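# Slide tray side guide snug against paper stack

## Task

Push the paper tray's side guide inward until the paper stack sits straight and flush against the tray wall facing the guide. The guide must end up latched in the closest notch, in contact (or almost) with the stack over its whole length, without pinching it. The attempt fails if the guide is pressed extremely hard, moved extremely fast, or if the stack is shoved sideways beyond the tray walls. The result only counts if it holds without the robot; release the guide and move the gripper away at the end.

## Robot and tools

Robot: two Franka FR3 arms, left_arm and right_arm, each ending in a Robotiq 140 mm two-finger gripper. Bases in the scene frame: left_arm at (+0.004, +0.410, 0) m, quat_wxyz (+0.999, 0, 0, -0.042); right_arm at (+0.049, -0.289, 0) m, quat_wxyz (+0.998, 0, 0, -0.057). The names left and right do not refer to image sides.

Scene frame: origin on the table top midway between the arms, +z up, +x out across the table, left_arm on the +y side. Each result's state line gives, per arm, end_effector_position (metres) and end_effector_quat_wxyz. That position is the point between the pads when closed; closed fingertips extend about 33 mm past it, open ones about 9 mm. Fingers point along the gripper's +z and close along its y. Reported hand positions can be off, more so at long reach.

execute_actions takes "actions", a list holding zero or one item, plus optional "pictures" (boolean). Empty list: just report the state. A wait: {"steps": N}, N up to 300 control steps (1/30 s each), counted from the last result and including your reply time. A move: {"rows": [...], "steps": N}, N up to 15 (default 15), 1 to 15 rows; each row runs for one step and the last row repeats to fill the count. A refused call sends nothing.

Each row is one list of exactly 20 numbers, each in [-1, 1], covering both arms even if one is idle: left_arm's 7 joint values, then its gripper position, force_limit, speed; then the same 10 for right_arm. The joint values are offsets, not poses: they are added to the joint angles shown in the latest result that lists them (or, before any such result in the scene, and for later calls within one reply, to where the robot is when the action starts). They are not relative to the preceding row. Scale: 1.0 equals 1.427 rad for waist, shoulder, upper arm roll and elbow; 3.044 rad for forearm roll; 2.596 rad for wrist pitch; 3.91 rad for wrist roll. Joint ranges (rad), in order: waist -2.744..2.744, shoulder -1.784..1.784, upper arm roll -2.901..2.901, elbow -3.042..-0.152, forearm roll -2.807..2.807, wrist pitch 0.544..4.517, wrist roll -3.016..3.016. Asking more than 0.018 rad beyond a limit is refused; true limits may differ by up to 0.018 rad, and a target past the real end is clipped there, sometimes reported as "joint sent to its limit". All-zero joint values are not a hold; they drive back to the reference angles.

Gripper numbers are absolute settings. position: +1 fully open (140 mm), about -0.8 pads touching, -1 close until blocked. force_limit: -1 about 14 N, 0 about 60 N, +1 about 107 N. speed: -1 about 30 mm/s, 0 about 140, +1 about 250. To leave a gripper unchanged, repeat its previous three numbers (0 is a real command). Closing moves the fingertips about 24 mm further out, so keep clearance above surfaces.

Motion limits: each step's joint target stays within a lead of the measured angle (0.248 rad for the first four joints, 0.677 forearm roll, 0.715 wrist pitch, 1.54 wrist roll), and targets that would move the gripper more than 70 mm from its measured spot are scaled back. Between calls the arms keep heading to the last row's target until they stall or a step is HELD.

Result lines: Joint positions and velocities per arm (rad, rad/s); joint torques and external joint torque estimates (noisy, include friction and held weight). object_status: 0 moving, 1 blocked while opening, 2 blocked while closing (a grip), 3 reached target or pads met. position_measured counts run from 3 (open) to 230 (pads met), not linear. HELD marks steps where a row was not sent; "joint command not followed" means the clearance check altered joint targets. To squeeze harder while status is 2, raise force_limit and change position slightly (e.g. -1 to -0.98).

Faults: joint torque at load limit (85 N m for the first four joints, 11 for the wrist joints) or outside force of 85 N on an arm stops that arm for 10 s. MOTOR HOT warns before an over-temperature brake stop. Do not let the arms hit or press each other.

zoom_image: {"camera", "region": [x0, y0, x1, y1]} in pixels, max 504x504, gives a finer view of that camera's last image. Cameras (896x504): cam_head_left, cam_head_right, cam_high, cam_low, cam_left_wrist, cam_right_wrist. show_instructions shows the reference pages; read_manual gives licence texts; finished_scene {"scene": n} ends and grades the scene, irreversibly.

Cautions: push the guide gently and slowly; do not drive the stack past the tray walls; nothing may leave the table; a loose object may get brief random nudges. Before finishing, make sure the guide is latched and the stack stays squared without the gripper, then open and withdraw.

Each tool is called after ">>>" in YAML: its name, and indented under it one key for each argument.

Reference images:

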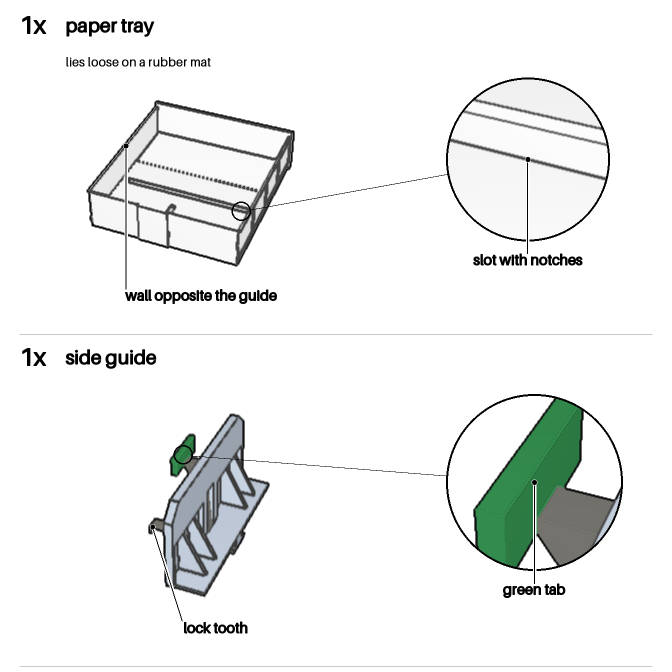

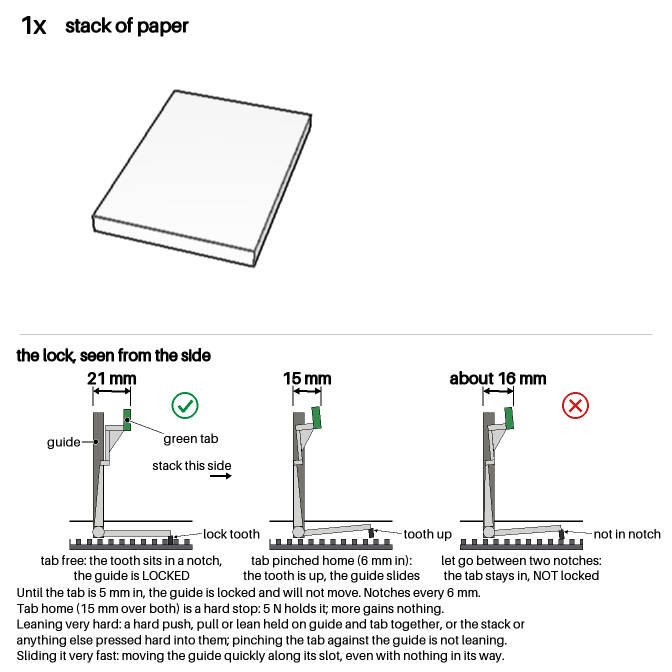

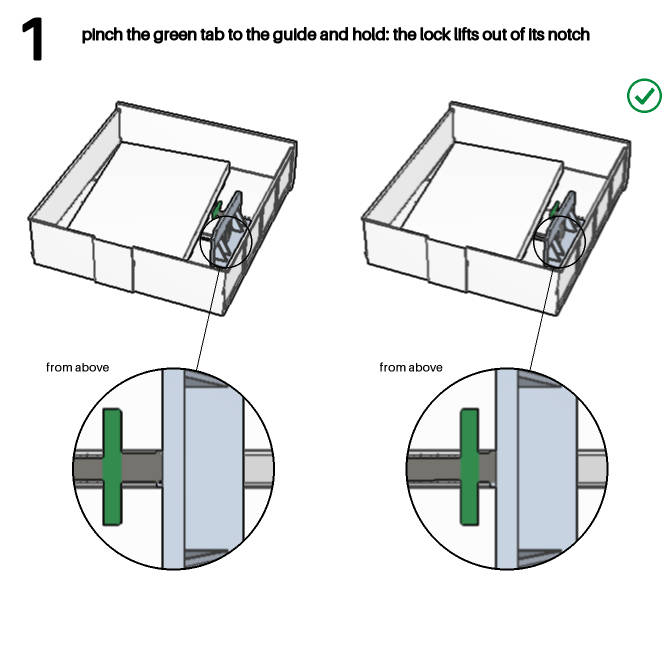

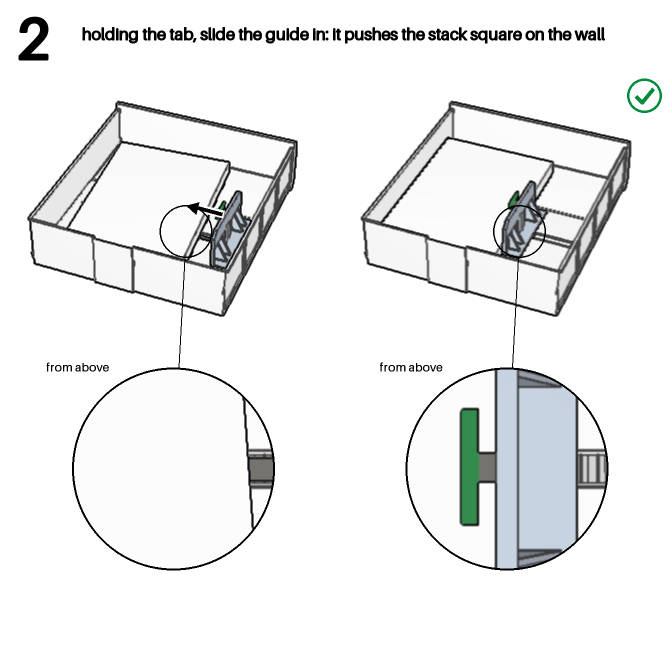

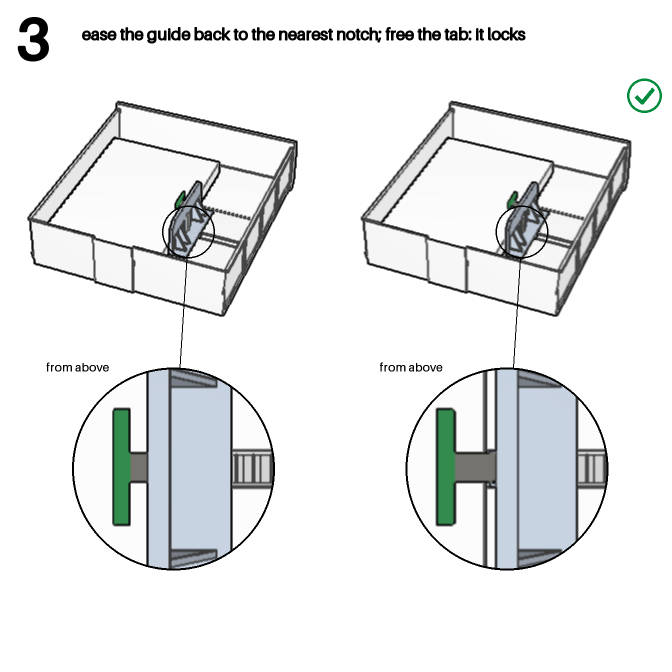

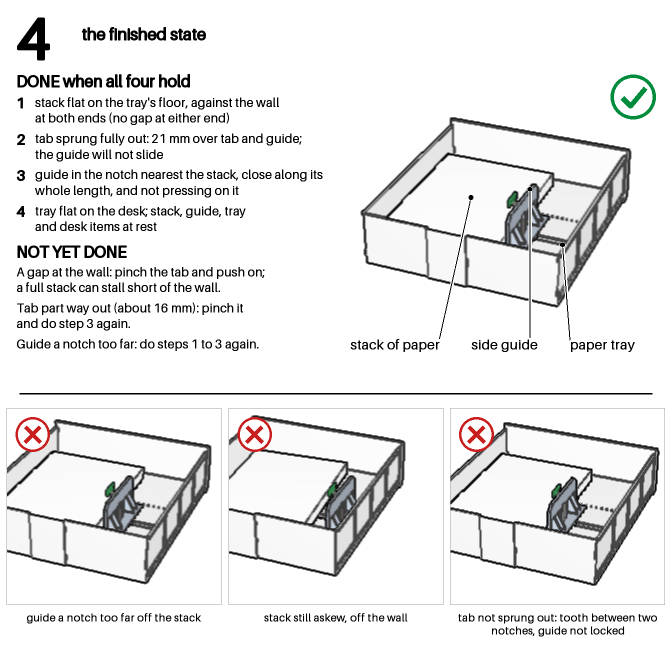

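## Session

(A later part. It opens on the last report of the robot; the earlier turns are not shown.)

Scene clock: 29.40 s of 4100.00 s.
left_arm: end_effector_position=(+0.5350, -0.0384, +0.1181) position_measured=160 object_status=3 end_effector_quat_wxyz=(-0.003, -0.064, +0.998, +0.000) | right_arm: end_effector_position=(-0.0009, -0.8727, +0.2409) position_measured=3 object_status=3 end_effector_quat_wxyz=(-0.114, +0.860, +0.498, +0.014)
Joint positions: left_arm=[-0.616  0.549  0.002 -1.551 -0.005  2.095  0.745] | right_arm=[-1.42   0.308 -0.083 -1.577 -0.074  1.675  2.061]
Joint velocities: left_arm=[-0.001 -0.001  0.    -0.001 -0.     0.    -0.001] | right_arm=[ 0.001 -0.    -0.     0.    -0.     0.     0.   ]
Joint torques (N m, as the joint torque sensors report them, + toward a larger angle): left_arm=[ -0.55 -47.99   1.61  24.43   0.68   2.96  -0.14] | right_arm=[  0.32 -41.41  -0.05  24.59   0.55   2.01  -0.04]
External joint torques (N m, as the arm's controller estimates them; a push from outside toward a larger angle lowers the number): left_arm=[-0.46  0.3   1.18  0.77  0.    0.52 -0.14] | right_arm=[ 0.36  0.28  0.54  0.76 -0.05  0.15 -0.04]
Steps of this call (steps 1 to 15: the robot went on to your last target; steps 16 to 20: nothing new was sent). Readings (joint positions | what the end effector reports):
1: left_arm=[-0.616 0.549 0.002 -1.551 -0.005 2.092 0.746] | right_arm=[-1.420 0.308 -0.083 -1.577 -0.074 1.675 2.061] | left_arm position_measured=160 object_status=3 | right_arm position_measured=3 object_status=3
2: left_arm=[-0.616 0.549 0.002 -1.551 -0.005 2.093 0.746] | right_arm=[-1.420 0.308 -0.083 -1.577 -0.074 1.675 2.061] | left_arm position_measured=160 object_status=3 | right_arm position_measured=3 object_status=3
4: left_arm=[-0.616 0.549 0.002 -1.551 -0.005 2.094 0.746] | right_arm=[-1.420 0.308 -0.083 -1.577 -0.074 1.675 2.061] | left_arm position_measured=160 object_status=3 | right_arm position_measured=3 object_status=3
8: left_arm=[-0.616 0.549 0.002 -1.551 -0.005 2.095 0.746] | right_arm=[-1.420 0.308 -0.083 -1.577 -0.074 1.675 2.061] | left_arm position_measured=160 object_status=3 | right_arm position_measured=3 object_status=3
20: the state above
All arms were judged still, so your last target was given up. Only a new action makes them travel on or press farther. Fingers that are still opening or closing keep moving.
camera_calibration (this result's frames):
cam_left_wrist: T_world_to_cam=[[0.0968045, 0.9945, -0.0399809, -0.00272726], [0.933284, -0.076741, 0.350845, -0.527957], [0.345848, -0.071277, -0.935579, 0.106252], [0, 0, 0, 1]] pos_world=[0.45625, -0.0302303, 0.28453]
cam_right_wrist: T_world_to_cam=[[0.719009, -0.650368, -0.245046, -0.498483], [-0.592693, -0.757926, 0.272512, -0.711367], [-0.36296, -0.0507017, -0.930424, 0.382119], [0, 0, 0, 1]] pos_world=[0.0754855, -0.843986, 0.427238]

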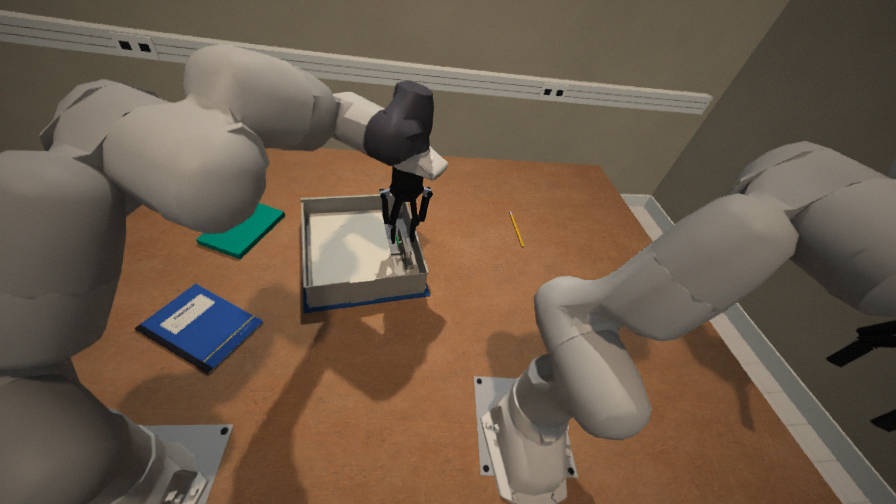

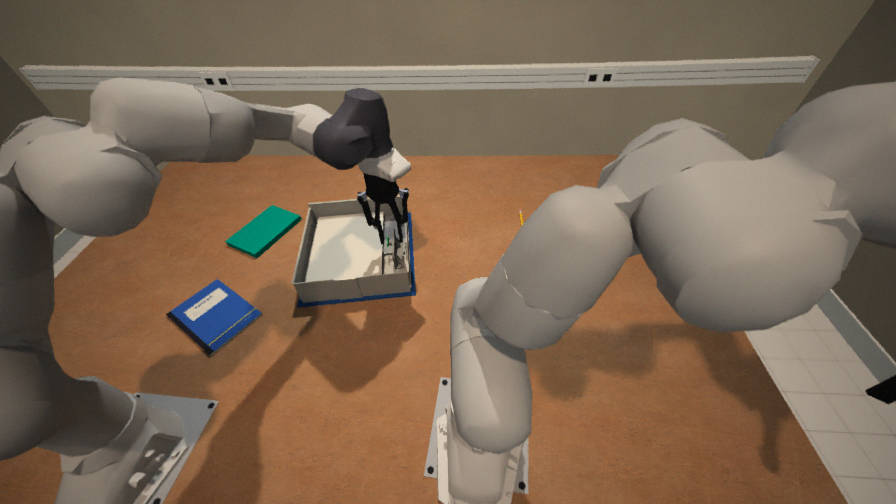

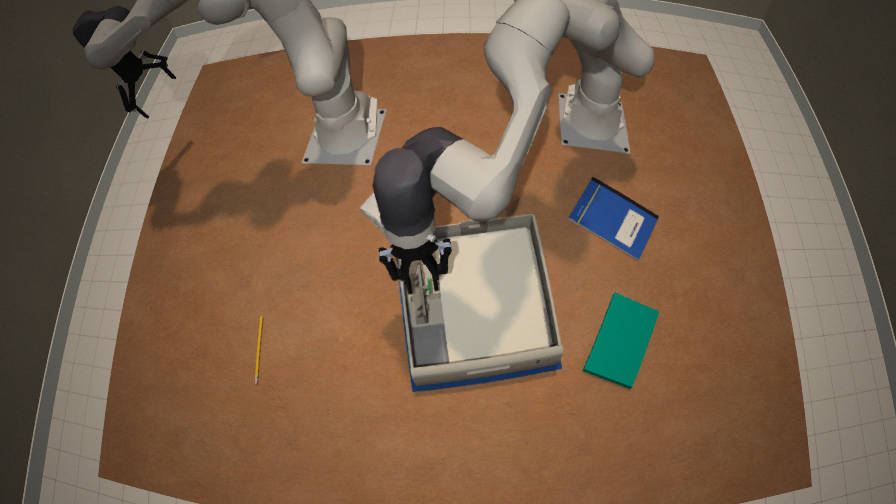

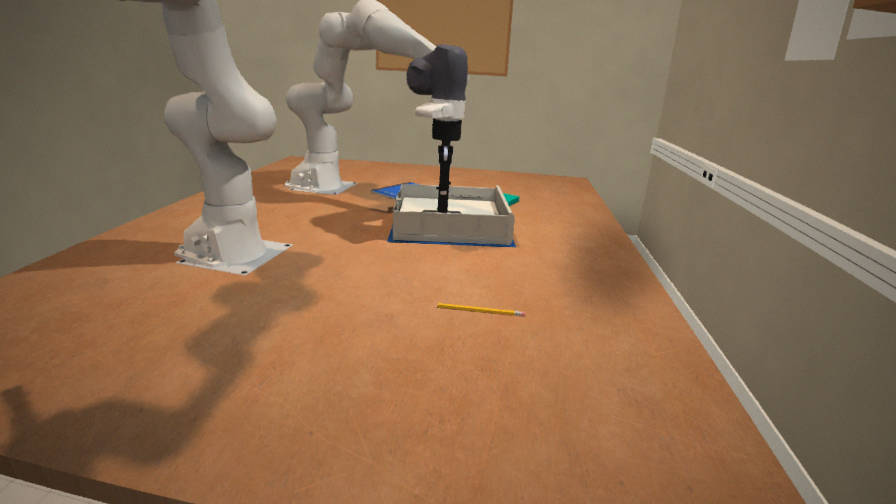

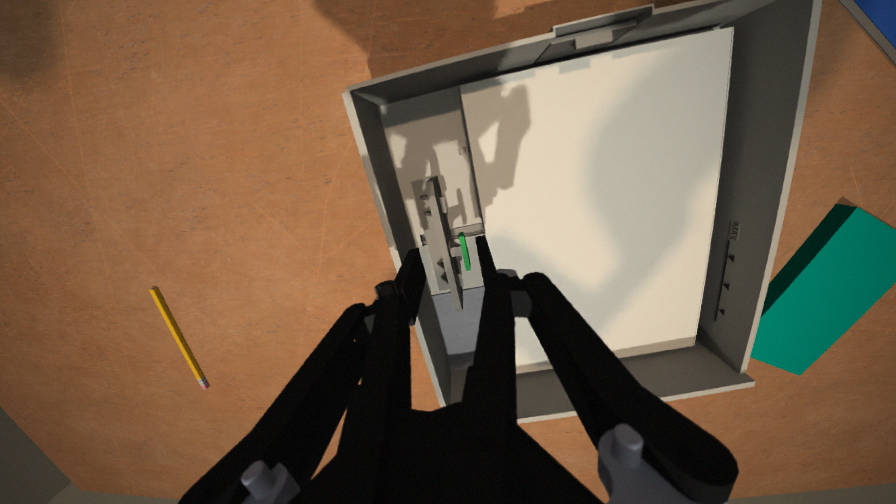

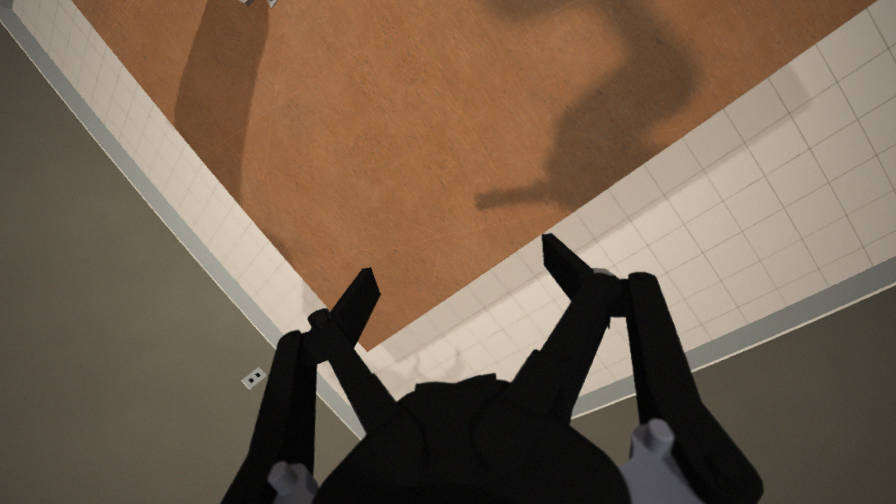

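>>> execute_actions:
  actions:
    - {"rows":[[0,0.007,0,-0.023,0,0.018,0,-0.25,-1,0,0,0,0,0,0,0,0,1,0,0]]}
  pictures: false

>>> execute_actions:
  actions:
    - {"rows":[[0,0,0,0,0,0,0,-1,-1,-1,0,0,0,0,0,0,0,1,0,0]]}
  pictures: false

>>> execute_actions:
  actions:
    - {"steps":35}

>>> zoom_image:
  camera: "cam_head_left"
  region: [350,190,450,290]

Scene clock: 37.70 s of 4100.00 s.
left_arm: end_effector_position=(+0.5323, -0.0361, +0.0993) position_measured=160 object_status=3 end_effector_quat_wxyz=(-0.003, -0.065, +0.998, +0.001) | right_arm: end_effector_position=(-0.0009, -0.8727, +0.2409) position_measured=3 object_status=3 end_effector_quat_wxyz=(-0.114, +0.860, +0.498, +0.014)
Joint positions: left_arm=[-0.616  0.56   0.002 -1.583 -0.005  2.138  0.745] | right_arm=[-1.42   0.308 -0.083 -1.577 -0.074  1.675  2.061]
Joint velocities: left_arm=[-0.    -0.001  0.001  0.    -0.001  0.015 -0.002] | right_arm=[ 0.    -0.001 -0.    -0.001  0.001  0.001 -0.001]
Joint torques (N m, as the joint torque sensors report them, + toward a larger angle): left_arm=[  0.01 -47.79   1.8   23.19   0.64   2.93   0.01] | right_arm=[  0.68 -42.11  -0.19  24.56   0.56   1.98  -0.03]
External joint torques (N m, as the arm's controller estimates them; a push from outside toward a larger angle lowers the number): left_arm=[ 0.08  0.46  1.36 -0.17 -0.02  0.5   0.01] | right_arm=[ 0.73 -0.59  0.4   0.85 -0.05  0.14 -0.02]
Steps of this call (steps 1 to 90: nothing new was sent; then 4.80 s passed at rest; steps 91 to 105: all 15 steps of this action). Readings (joint positions | what the end effector reports):
91: left_arm=[-0.616 0.548 0.002 -1.557 -0.005 2.104 0.745] | right_arm=[-1.420 0.308 -0.083 -1.577 -0.074 1.675 2.061] | left_arm position_measured=160 object_status=3 | right_arm position_measured=3 object_status=3
92: left_arm=[-0.616 0.549 0.002 -1.564 -0.005 2.110 0.745] | right_arm=[-1.420 0.308 -0.083 -1.577 -0.074 1.675 2.061] | left_arm position_measured=160 object_status=3 | right_arm position_measured=3 object_status=3
94: left_arm=[-0.616 0.554 0.002 -1.575 -0.005 2.120 0.745] | right_arm=[-1.420 0.308 -0.083 -1.577 -0.074 1.675 2.061] | left_arm position_measured=160 object_status=3 | right_arm position_measured=3 object_status=3
98: left_arm=[-0.616 0.560 0.002 -1.583 -0.005 2.130 0.745] | right_arm=[-1.420 0.308 -0.083 -1.577 -0.074 1.675 2.061] | left_arm position_measured=160 object_status=3 | right_arm position_measured=3 object_status=3
105: the state above

Scene clock: 38.20 s of 4100.00 s.
left_arm: end_effector_position=(+0.5323, -0.0361, +0.0993) position_measured=183 object_status=0 end_effector_quat_wxyz=(-0.003, -0.065, +0.998, +0.001) | right_arm: end_effector_position=(-0.0009, -0.8727, +0.2409) position_measured=3 object_status=3 end_effector_quat_wxyz=(-0.114, +0.860, +0.498, +0.014)
Joint positions: left_arm=[-0.616  0.56   0.002 -1.583 -0.005  2.138  0.745] | right_arm=[-1.42   0.308 -0.083 -1.577 -0.074  1.675  2.061]
Joint velocities: left_arm=[ 0.001  0.001 -0.     0.001 -0.002 -0.     0.   ] | right_arm=[ 0.     0.001 -0.002 -0.001 -0.     0.     0.   ]
Joint torques (N m, as the joint torque sensors report them, + toward a larger angle): left_arm=[  0.12 -47.38   1.93  23.56   0.63   2.61  -0.01] | right_arm=[  0.32 -42.21  -0.23  24.85   0.56   2.    -0.09]
External joint torques (N m, as the arm's controller estimates them; a push from outside toward a larger angle lowers the number): left_arm=[ 0.07  0.87  1.38  0.17 -0.03  0.18 -0.01] | right_arm=[ 0.51 -0.75  0.48  1.17 -0.03  0.16 -0.09]
Steps of this call (steps 1 to 15: all 15 steps of this action). Readings (joint positions | what the end effector reports):
1: left_arm=[-0.616 0.560 0.002 -1.583 -0.005 2.138 0.745] | right_arm=[-1.420 0.308 -0.083 -1.577 -0.074 1.675 2.061] | left_arm position_measured=160 object_status=0 | right_arm position_measured=3 object_status=3
2: left_arm=[-0.616 0.560 0.002 -1.583 -0.005 2.138 0.745] | right_arm=[-1.420 0.308 -0.083 -1.577 -0.074 1.675 2.061] | left_arm position_measured=161 object_status=0 | right_arm position_measured=3 object_status=3
4: left_arm=[-0.616 0.560 0.002 -1.583 -0.005 2.138 0.745] | right_arm=[-1.420 0.308 -0.083 -1.577 -0.074 1.675 2.061] | left_arm position_measured=165 object_status=0 | right_arm position_measured=3 object_status=3
8: left_arm=[-0.616 0.560 0.002 -1.583 -0.005 2.138 0.745] | right_arm=[-1.420 0.308 -0.083 -1.577 -0.074 1.675 2.061] | left_arm position_measured=171 object_status=0 | right_arm position_measured=3 object_status=3
15: the state above

Scene clock: 39.37 s of 4100.00 s.
left_arm: end_effector_position=(+0.5324, -0.0366, +0.0997) position_measured=208 object_status=2 end_effector_quat_wxyz=(-0.003, -0.065, +0.998, +0.000) | right_arm: end_effector_position=(-0.0009, -0.8727, +0.2409) position_measured=3 object_status=3 end_effector_quat_wxyz=(-0.114, +0.860, +0.498, +0.014)
Joint positions: left_arm=[-0.616  0.56   0.001 -1.583 -0.005  2.138  0.744] | right_arm=[-1.42   0.308 -0.083 -1.577 -0.074  1.675  2.061]
Joint velocities: left_arm=[-0.001  0.001  0.    -0.001  0.     0.    -0.   ] | right_arm=[ 0.001 -0.001 -0.001  0.     0.     0.001  0.   ]
Joint torques (N m, as the joint torque sensors report them, + toward a larger angle): left_arm=[  0.05 -47.38   1.94  23.54   0.63   2.47   0.05] | right_arm=[  0.2  -41.58  -0.18  24.6    0.55   2.04  -0.08]
External joint torques (N m, as the arm's controller estimates them; a push from outside toward a larger angle lowers the number): left_arm=[ 0.21  0.8   1.56  0.2  -0.03  0.04  0.05] | right_arm=[ 0.31  0.11  0.46  0.8  -0.05  0.19 -0.08]
Steps of this call (steps 1 to 15: the robot went on to your last target; steps 16 to 35: nothing new was sent). Readings (joint positions | what the end effector reports):
1: left_arm=[-0.616 0.560 0.002 -1.583 -0.005 2.138 0.745] | right_arm=[-1.420 0.308 -0.083 -1.577 -0.074 1.675 2.061] | left_arm position_measured=184 object_status=0 | right_arm position_measured=3 object_status=3
2: left_arm=[-0.616 0.560 0.002 -1.583 -0.005 2.138 0.745] | right_arm=[-1.420 0.308 -0.083 -1.577 -0.074 1.675 2.061] | left_arm position_measured=186 object_status=0 | right_arm position_measured=3 object_status=3
4: left_arm=[-0.616 0.560 0.002 -1.583 -0.005 2.138 0.745] | right_arm=[-1.420 0.308 -0.083 -1.577 -0.074 1.675 2.061] | left_arm position_measured=189 object_status=0 | right_arm position_measured=3 object_status=3
8: left_arm=[-0.616 0.560 0.002 -1.583 -0.005 2.137 0.745] | right_arm=[-1.420 0.308 -0.083 -1.577 -0.074 1.675 2.061] | left_arm position_measured=195 object_status=0 | right_arm position_measured=3 object_status=3
35: the state above
All arms were judged still, so your last target was given up. Only a new action makes them travel on or press farther. Fingers that are still opening or closing keep moving.
camera_calibration (this result's frames):
cam_left_wrist: T_world_to_cam=[[0.0958675, 0.994585, -0.0401174, -0.00448505], [0.933302, -0.0758026, 0.351, -0.518972], [0.346058, -0.0710911, -0.935516, 0.0898988], [0, 0, 0, 1]] pos_world=[0.453678, -0.0284877, 0.266081]
cam_right_wrist: T_world_to_cam=[[0.719009, -0.650368, -0.245046, -0.498483], [-0.592694, -0.757926, 0.272512, -0.711367], [-0.36296, -0.0507016, -0.930424, 0.38212], [0, 0, 0, 1]] pos_world=[0.0754855, -0.843986, 0.427238]

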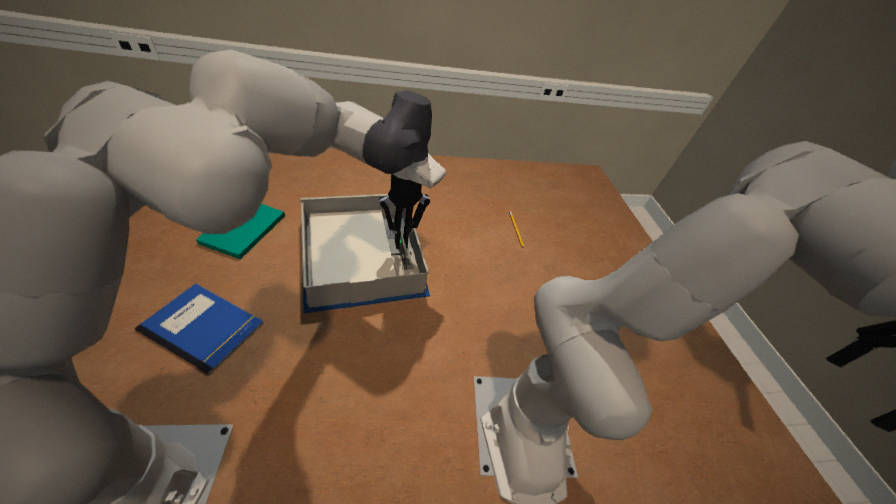

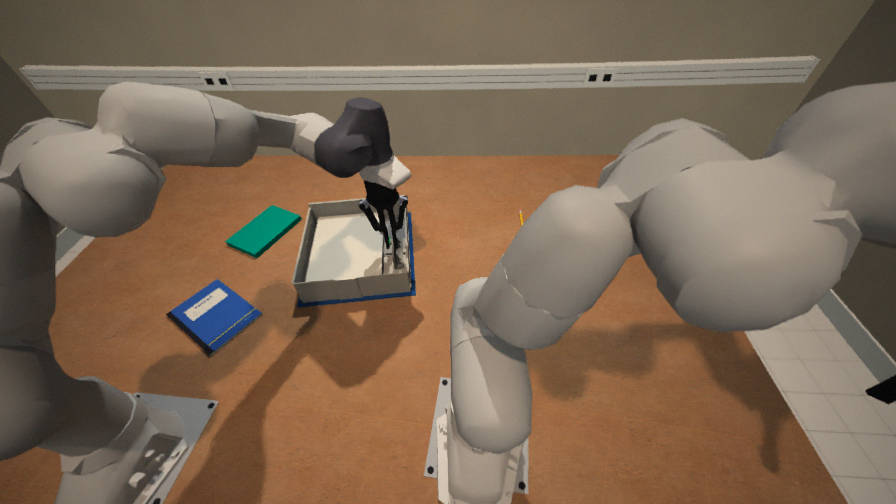

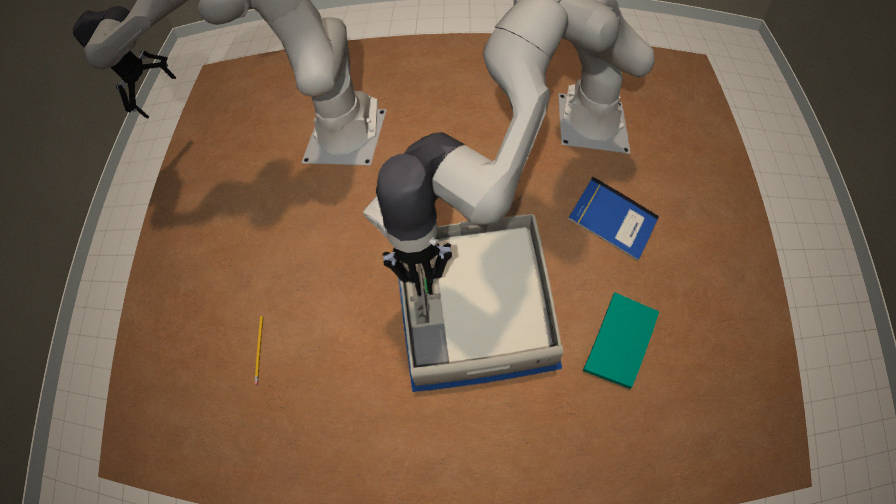

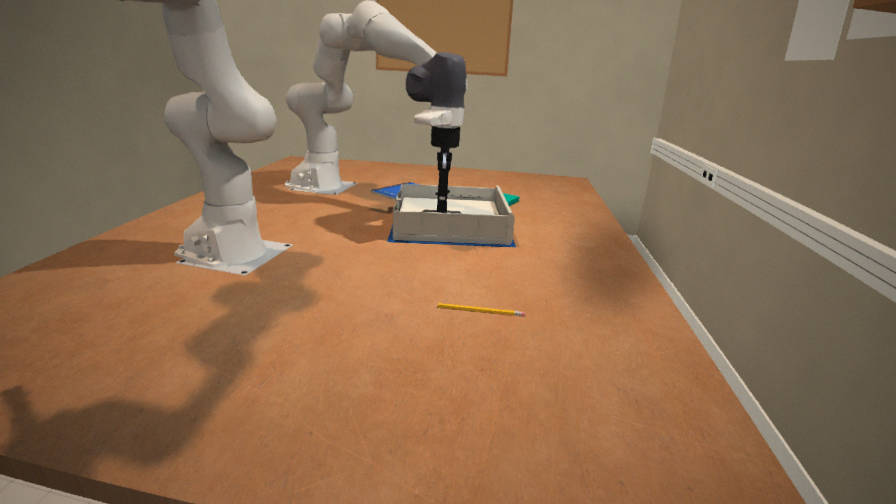

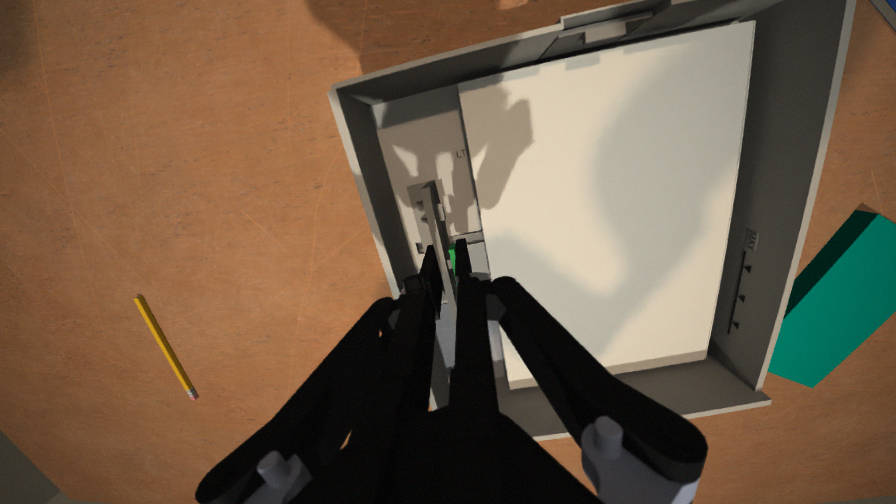

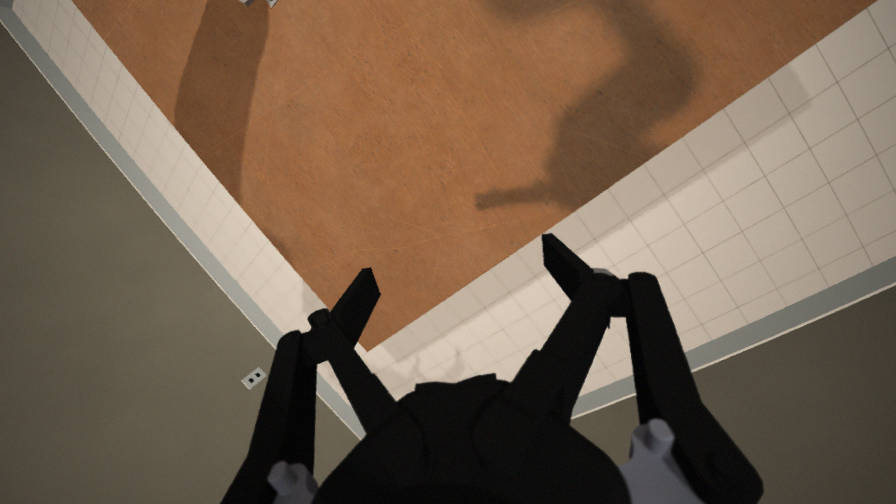

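Region (350, 190, 450, 290) of cam_head_left's 896x504 image, scaled by 5.040, with more detail than that image has.

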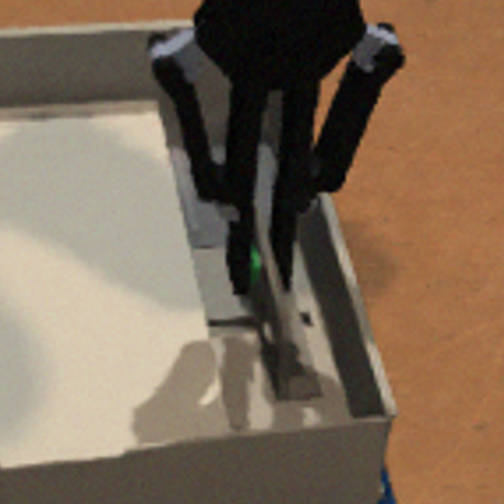

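>>> execute_actions:
  actions:
    - {"steps":10,"rows":[[0.0055,-0.0098,0,-0.0165,0,0.0045,0.0025,-1,-1,-1,0,0,0,0,0,0,0,1,0,0]]}
  pictures: false

>>> execute_actions:
  actions:
    - {"steps":10,"rows":[[0.0055,-0.0098,0,-0.0165,0,0.0045,0.0025,-1,-1,-1,0,0,0,0,0,0,0,1,0,0]]}
  pictures: false

>>> execute_actions:
  actions:
    - {"rows":[[0.0055,-0.0098,0,-0.0165,0,0.0045,0.0025,-1,-1,-1,0,0,0,0,0,0,0,1,0,0]]}
  pictures: false

Scene clock: 45.40 s of 4100.00 s.
left_arm: end_effector_position=(+0.5314, -0.0310, +0.0996) position_measured=208 object_status=2 end_effector_quat_wxyz=(-0.003, -0.066, +0.998, +0.000) | right_arm: end_effector_position=(-0.0009, -0.8727, +0.2409) position_measured=3 object_status=3 end_effector_quat_wxyz=(-0.114, +0.860, +0.498, +0.014)
Joint positions: left_arm=[-0.611  0.546  0.001 -1.605 -0.005  2.146  0.746] | right_arm=[-1.42   0.308 -0.083 -1.577 -0.074  1.675  2.061]
Joint velocities: left_arm=[ 0.001 -0.001  0.    -0.005  0.     0.005  0.005] | right_arm=[ 0.002  0.    -0.001 -0.    -0.001 -0.    -0.002]
Joint torques (N m, as the joint torque sensors report them, + toward a larger angle): left_arm=[  1.8  -47.7    1.89  22.58   0.63   3.02   0.32] | right_arm=[  0.23 -41.87  -0.27  24.74   0.58   1.97  -0.03]
External joint torques (N m, as the arm's controller estimates them; a push from outside toward a larger angle lowers the number): left_arm=[ 1.72 -0.01  1.34 -0.7  -0.03  0.57  0.32] | right_arm=[ 0.24 -0.38  0.29  1.04 -0.03  0.13 -0.02]
Steps of this call (steps 1 to 90: nothing new was sent; then 2.70 s passed at rest; steps 91 to 100: all 10 steps of this action). Readings (joint positions | what the end effector reports):
91: left_arm=[-0.616 0.556 0.001 -1.588 -0.005 2.141 0.744] | right_arm=[-1.420 0.308 -0.083 -1.577 -0.074 1.675 2.061] | left_arm position_measured=208 object_status=2 | right_arm position_measured=3 object_status=3
92: left_arm=[-0.614 0.553 0.001 -1.594 -0.005 2.143 0.744] | right_arm=[-1.420 0.308 -0.083 -1.577 -0.074 1.675 2.061] | left_arm position_measured=208 object_status=2 | right_arm position_measured=3 object_status=3
94: left_arm=[-0.612 0.549 0.001 -1.600 -0.005 2.144 0.745] | right_arm=[-1.420 0.308 -0.083 -1.577 -0.074 1.675 2.061] | left_arm position_measured=208 object_status=2 | right_arm position_measured=3 object_status=3
98: left_arm=[-0.611 0.547 0.001 -1.604 -0.005 2.146 0.746] | right_arm=[-1.420 0.308 -0.083 -1.577 -0.074 1.675 2.061] | left_arm position_measured=208 object_status=2 | right_arm position_measured=3 object_status=3
100: the state above

Scene clock: 45.73 s of 4100.00 s.
left_arm: end_effector_position=(+0.5303, -0.0255, +0.0996) position_measured=208 object_status=2 end_effector_quat_wxyz=(-0.003, -0.067, +0.998, +0.000) | right_arm: end_effector_position=(-0.0009, -0.8727, +0.2409) position_measured=3 object_status=3 end_effector_quat_wxyz=(-0.114, +0.860, +0.498, +0.014)
Joint positions: left_arm=[-0.606  0.533  0.001 -1.626 -0.005  2.154  0.75 ] | right_arm=[-1.42   0.308 -0.083 -1.577 -0.074  1.675  2.061]
Joint velocities: left_arm=[ 0.001 -0.001  0.001 -0.005  0.001  0.007  0.005] | right_arm=[ 0.001  0.001  0.     0.002 -0.001 -0.001 -0.001]
Joint torques (N m, as the joint torque sensors report them, + toward a larger angle): left_arm=[  1.6  -46.43   2.04  22.5    0.62   3.08   0.22] | right_arm=[  0.48 -41.93  -0.49  24.8    0.54   1.96  -0.07]
External joint torques (N m, as the arm's controller estimates them; a push from outside toward a larger angle lowers the number): left_arm=[ 1.38  1.04  1.4  -0.82 -0.04  0.62  0.22] | right_arm=[ 0.32 -0.41 -0.07  1.07 -0.08  0.11 -0.07]
Steps of this call (steps 1 to 10: all 10 steps of this action). Readings (joint positions | what the end effector reports):
1: left_arm=[-0.610 0.543 0.001 -1.610 -0.005 2.149 0.746] | right_arm=[-1.420 0.308 -0.083 -1.577 -0.074 1.675 2.061] | left_arm position_measured=208 object_status=2 | right_arm position_measured=3 object_status=3
2: left_arm=[-0.609 0.540 0.001 -1.616 -0.005 2.151 0.747] | right_arm=[-1.420 0.308 -0.083 -1.577 -0.074 1.675 2.061] | left_arm position_measured=208 object_status=2 | right_arm position_measured=3 object_status=3
4: left_arm=[-0.606 0.536 0.001 -1.622 -0.005 2.152 0.748] | right_arm=[-1.420 0.308 -0.083 -1.577 -0.074 1.675 2.061] | left_arm position_measured=208 object_status=2 | right_arm position_measured=3 object_status=3
8: left_arm=[-0.606 0.533 0.001 -1.626 -0.005 2.154 0.750] | right_arm=[-1.420 0.308 -0.083 -1.577 -0.074 1.675 2.061] | left_arm position_measured=208 object_status=2 | right_arm position_measured=3 object_status=3
10: the state above

Scene clock: 46.23 s of 4100.00 s.
left_arm: end_effector_position=(+0.5293, -0.0200, +0.0995) position_measured=208 object_status=2 end_effector_quat_wxyz=(-0.003, -0.067, +0.998, +0.000) | right_arm: end_effector_position=(-0.0009, -0.8727, +0.2409) position_measured=3 object_status=3 end_effector_quat_wxyz=(-0.114, +0.860, +0.498, +0.014)
Joint positions: left_arm=[-0.6    0.52   0.001 -1.648 -0.005  2.163  0.756] | right_arm=[-1.42   0.308 -0.083 -1.577 -0.074  1.675  2.061]
Joint velocities: left_arm=[-0.001 -0.002  0.002 -0.002  0.001  0.001  0.002] | right_arm=[-0.001 -0.003 -0.     0.    -0.    -0.     0.001]
Joint torques (N m, as the joint torque sensors report them, + toward a larger angle): left_arm=[  1.64 -46.58   1.98  22.62   0.63   3.05   0.16] | right_arm=[  0.29 -41.71   0.1   24.69   0.55   1.99  -0.05]
External joint torques (N m, as the arm's controller estimates them; a push from outside toward a larger angle lowers the number): left_arm=[ 1.69  0.61  1.56 -0.64 -0.03  0.61  0.16] | right_arm=[ 0.31 -0.01  0.67  0.88 -0.05  0.14 -0.04]
Steps of this call (steps 1 to 15: all 15 steps of this action). Readings (joint positions | what the end effector reports):
1: left_arm=[-0.605 0.530 0.001 -1.632 -0.005 2.157 0.750] | right_arm=[-1.420 0.308 -0.083 -1.577 -0.074 1.675 2.061] | left_arm position_measured=208 object_status=2 | right_arm position_measured=3 object_status=3
2: left_arm=[-0.603 0.527 0.001 -1.637 -0.005 2.159 0.751] | right_arm=[-1.420 0.308 -0.083 -1.577 -0.074 1.675 2.061] | left_arm position_measured=208 object_status=2 | right_arm position_measured=3 object_status=3
4: left_arm=[-0.601 0.523 0.001 -1.644 -0.005 2.160 0.753] | right_arm=[-1.420 0.308 -0.083 -1.577 -0.074 1.675 2.061] | left_arm position_measured=208 object_status=2 | right_arm position_measured=3 object_status=3
8: left_arm=[-0.600 0.520 0.001 -1.647 -0.005 2.162 0.755] | right_arm=[-1.420 0.308 -0.083 -1.577 -0.074 1.675 2.061] | left_arm position_measured=208 object_status=2 | right_arm position_measured=3 object_status=3
15: the state above


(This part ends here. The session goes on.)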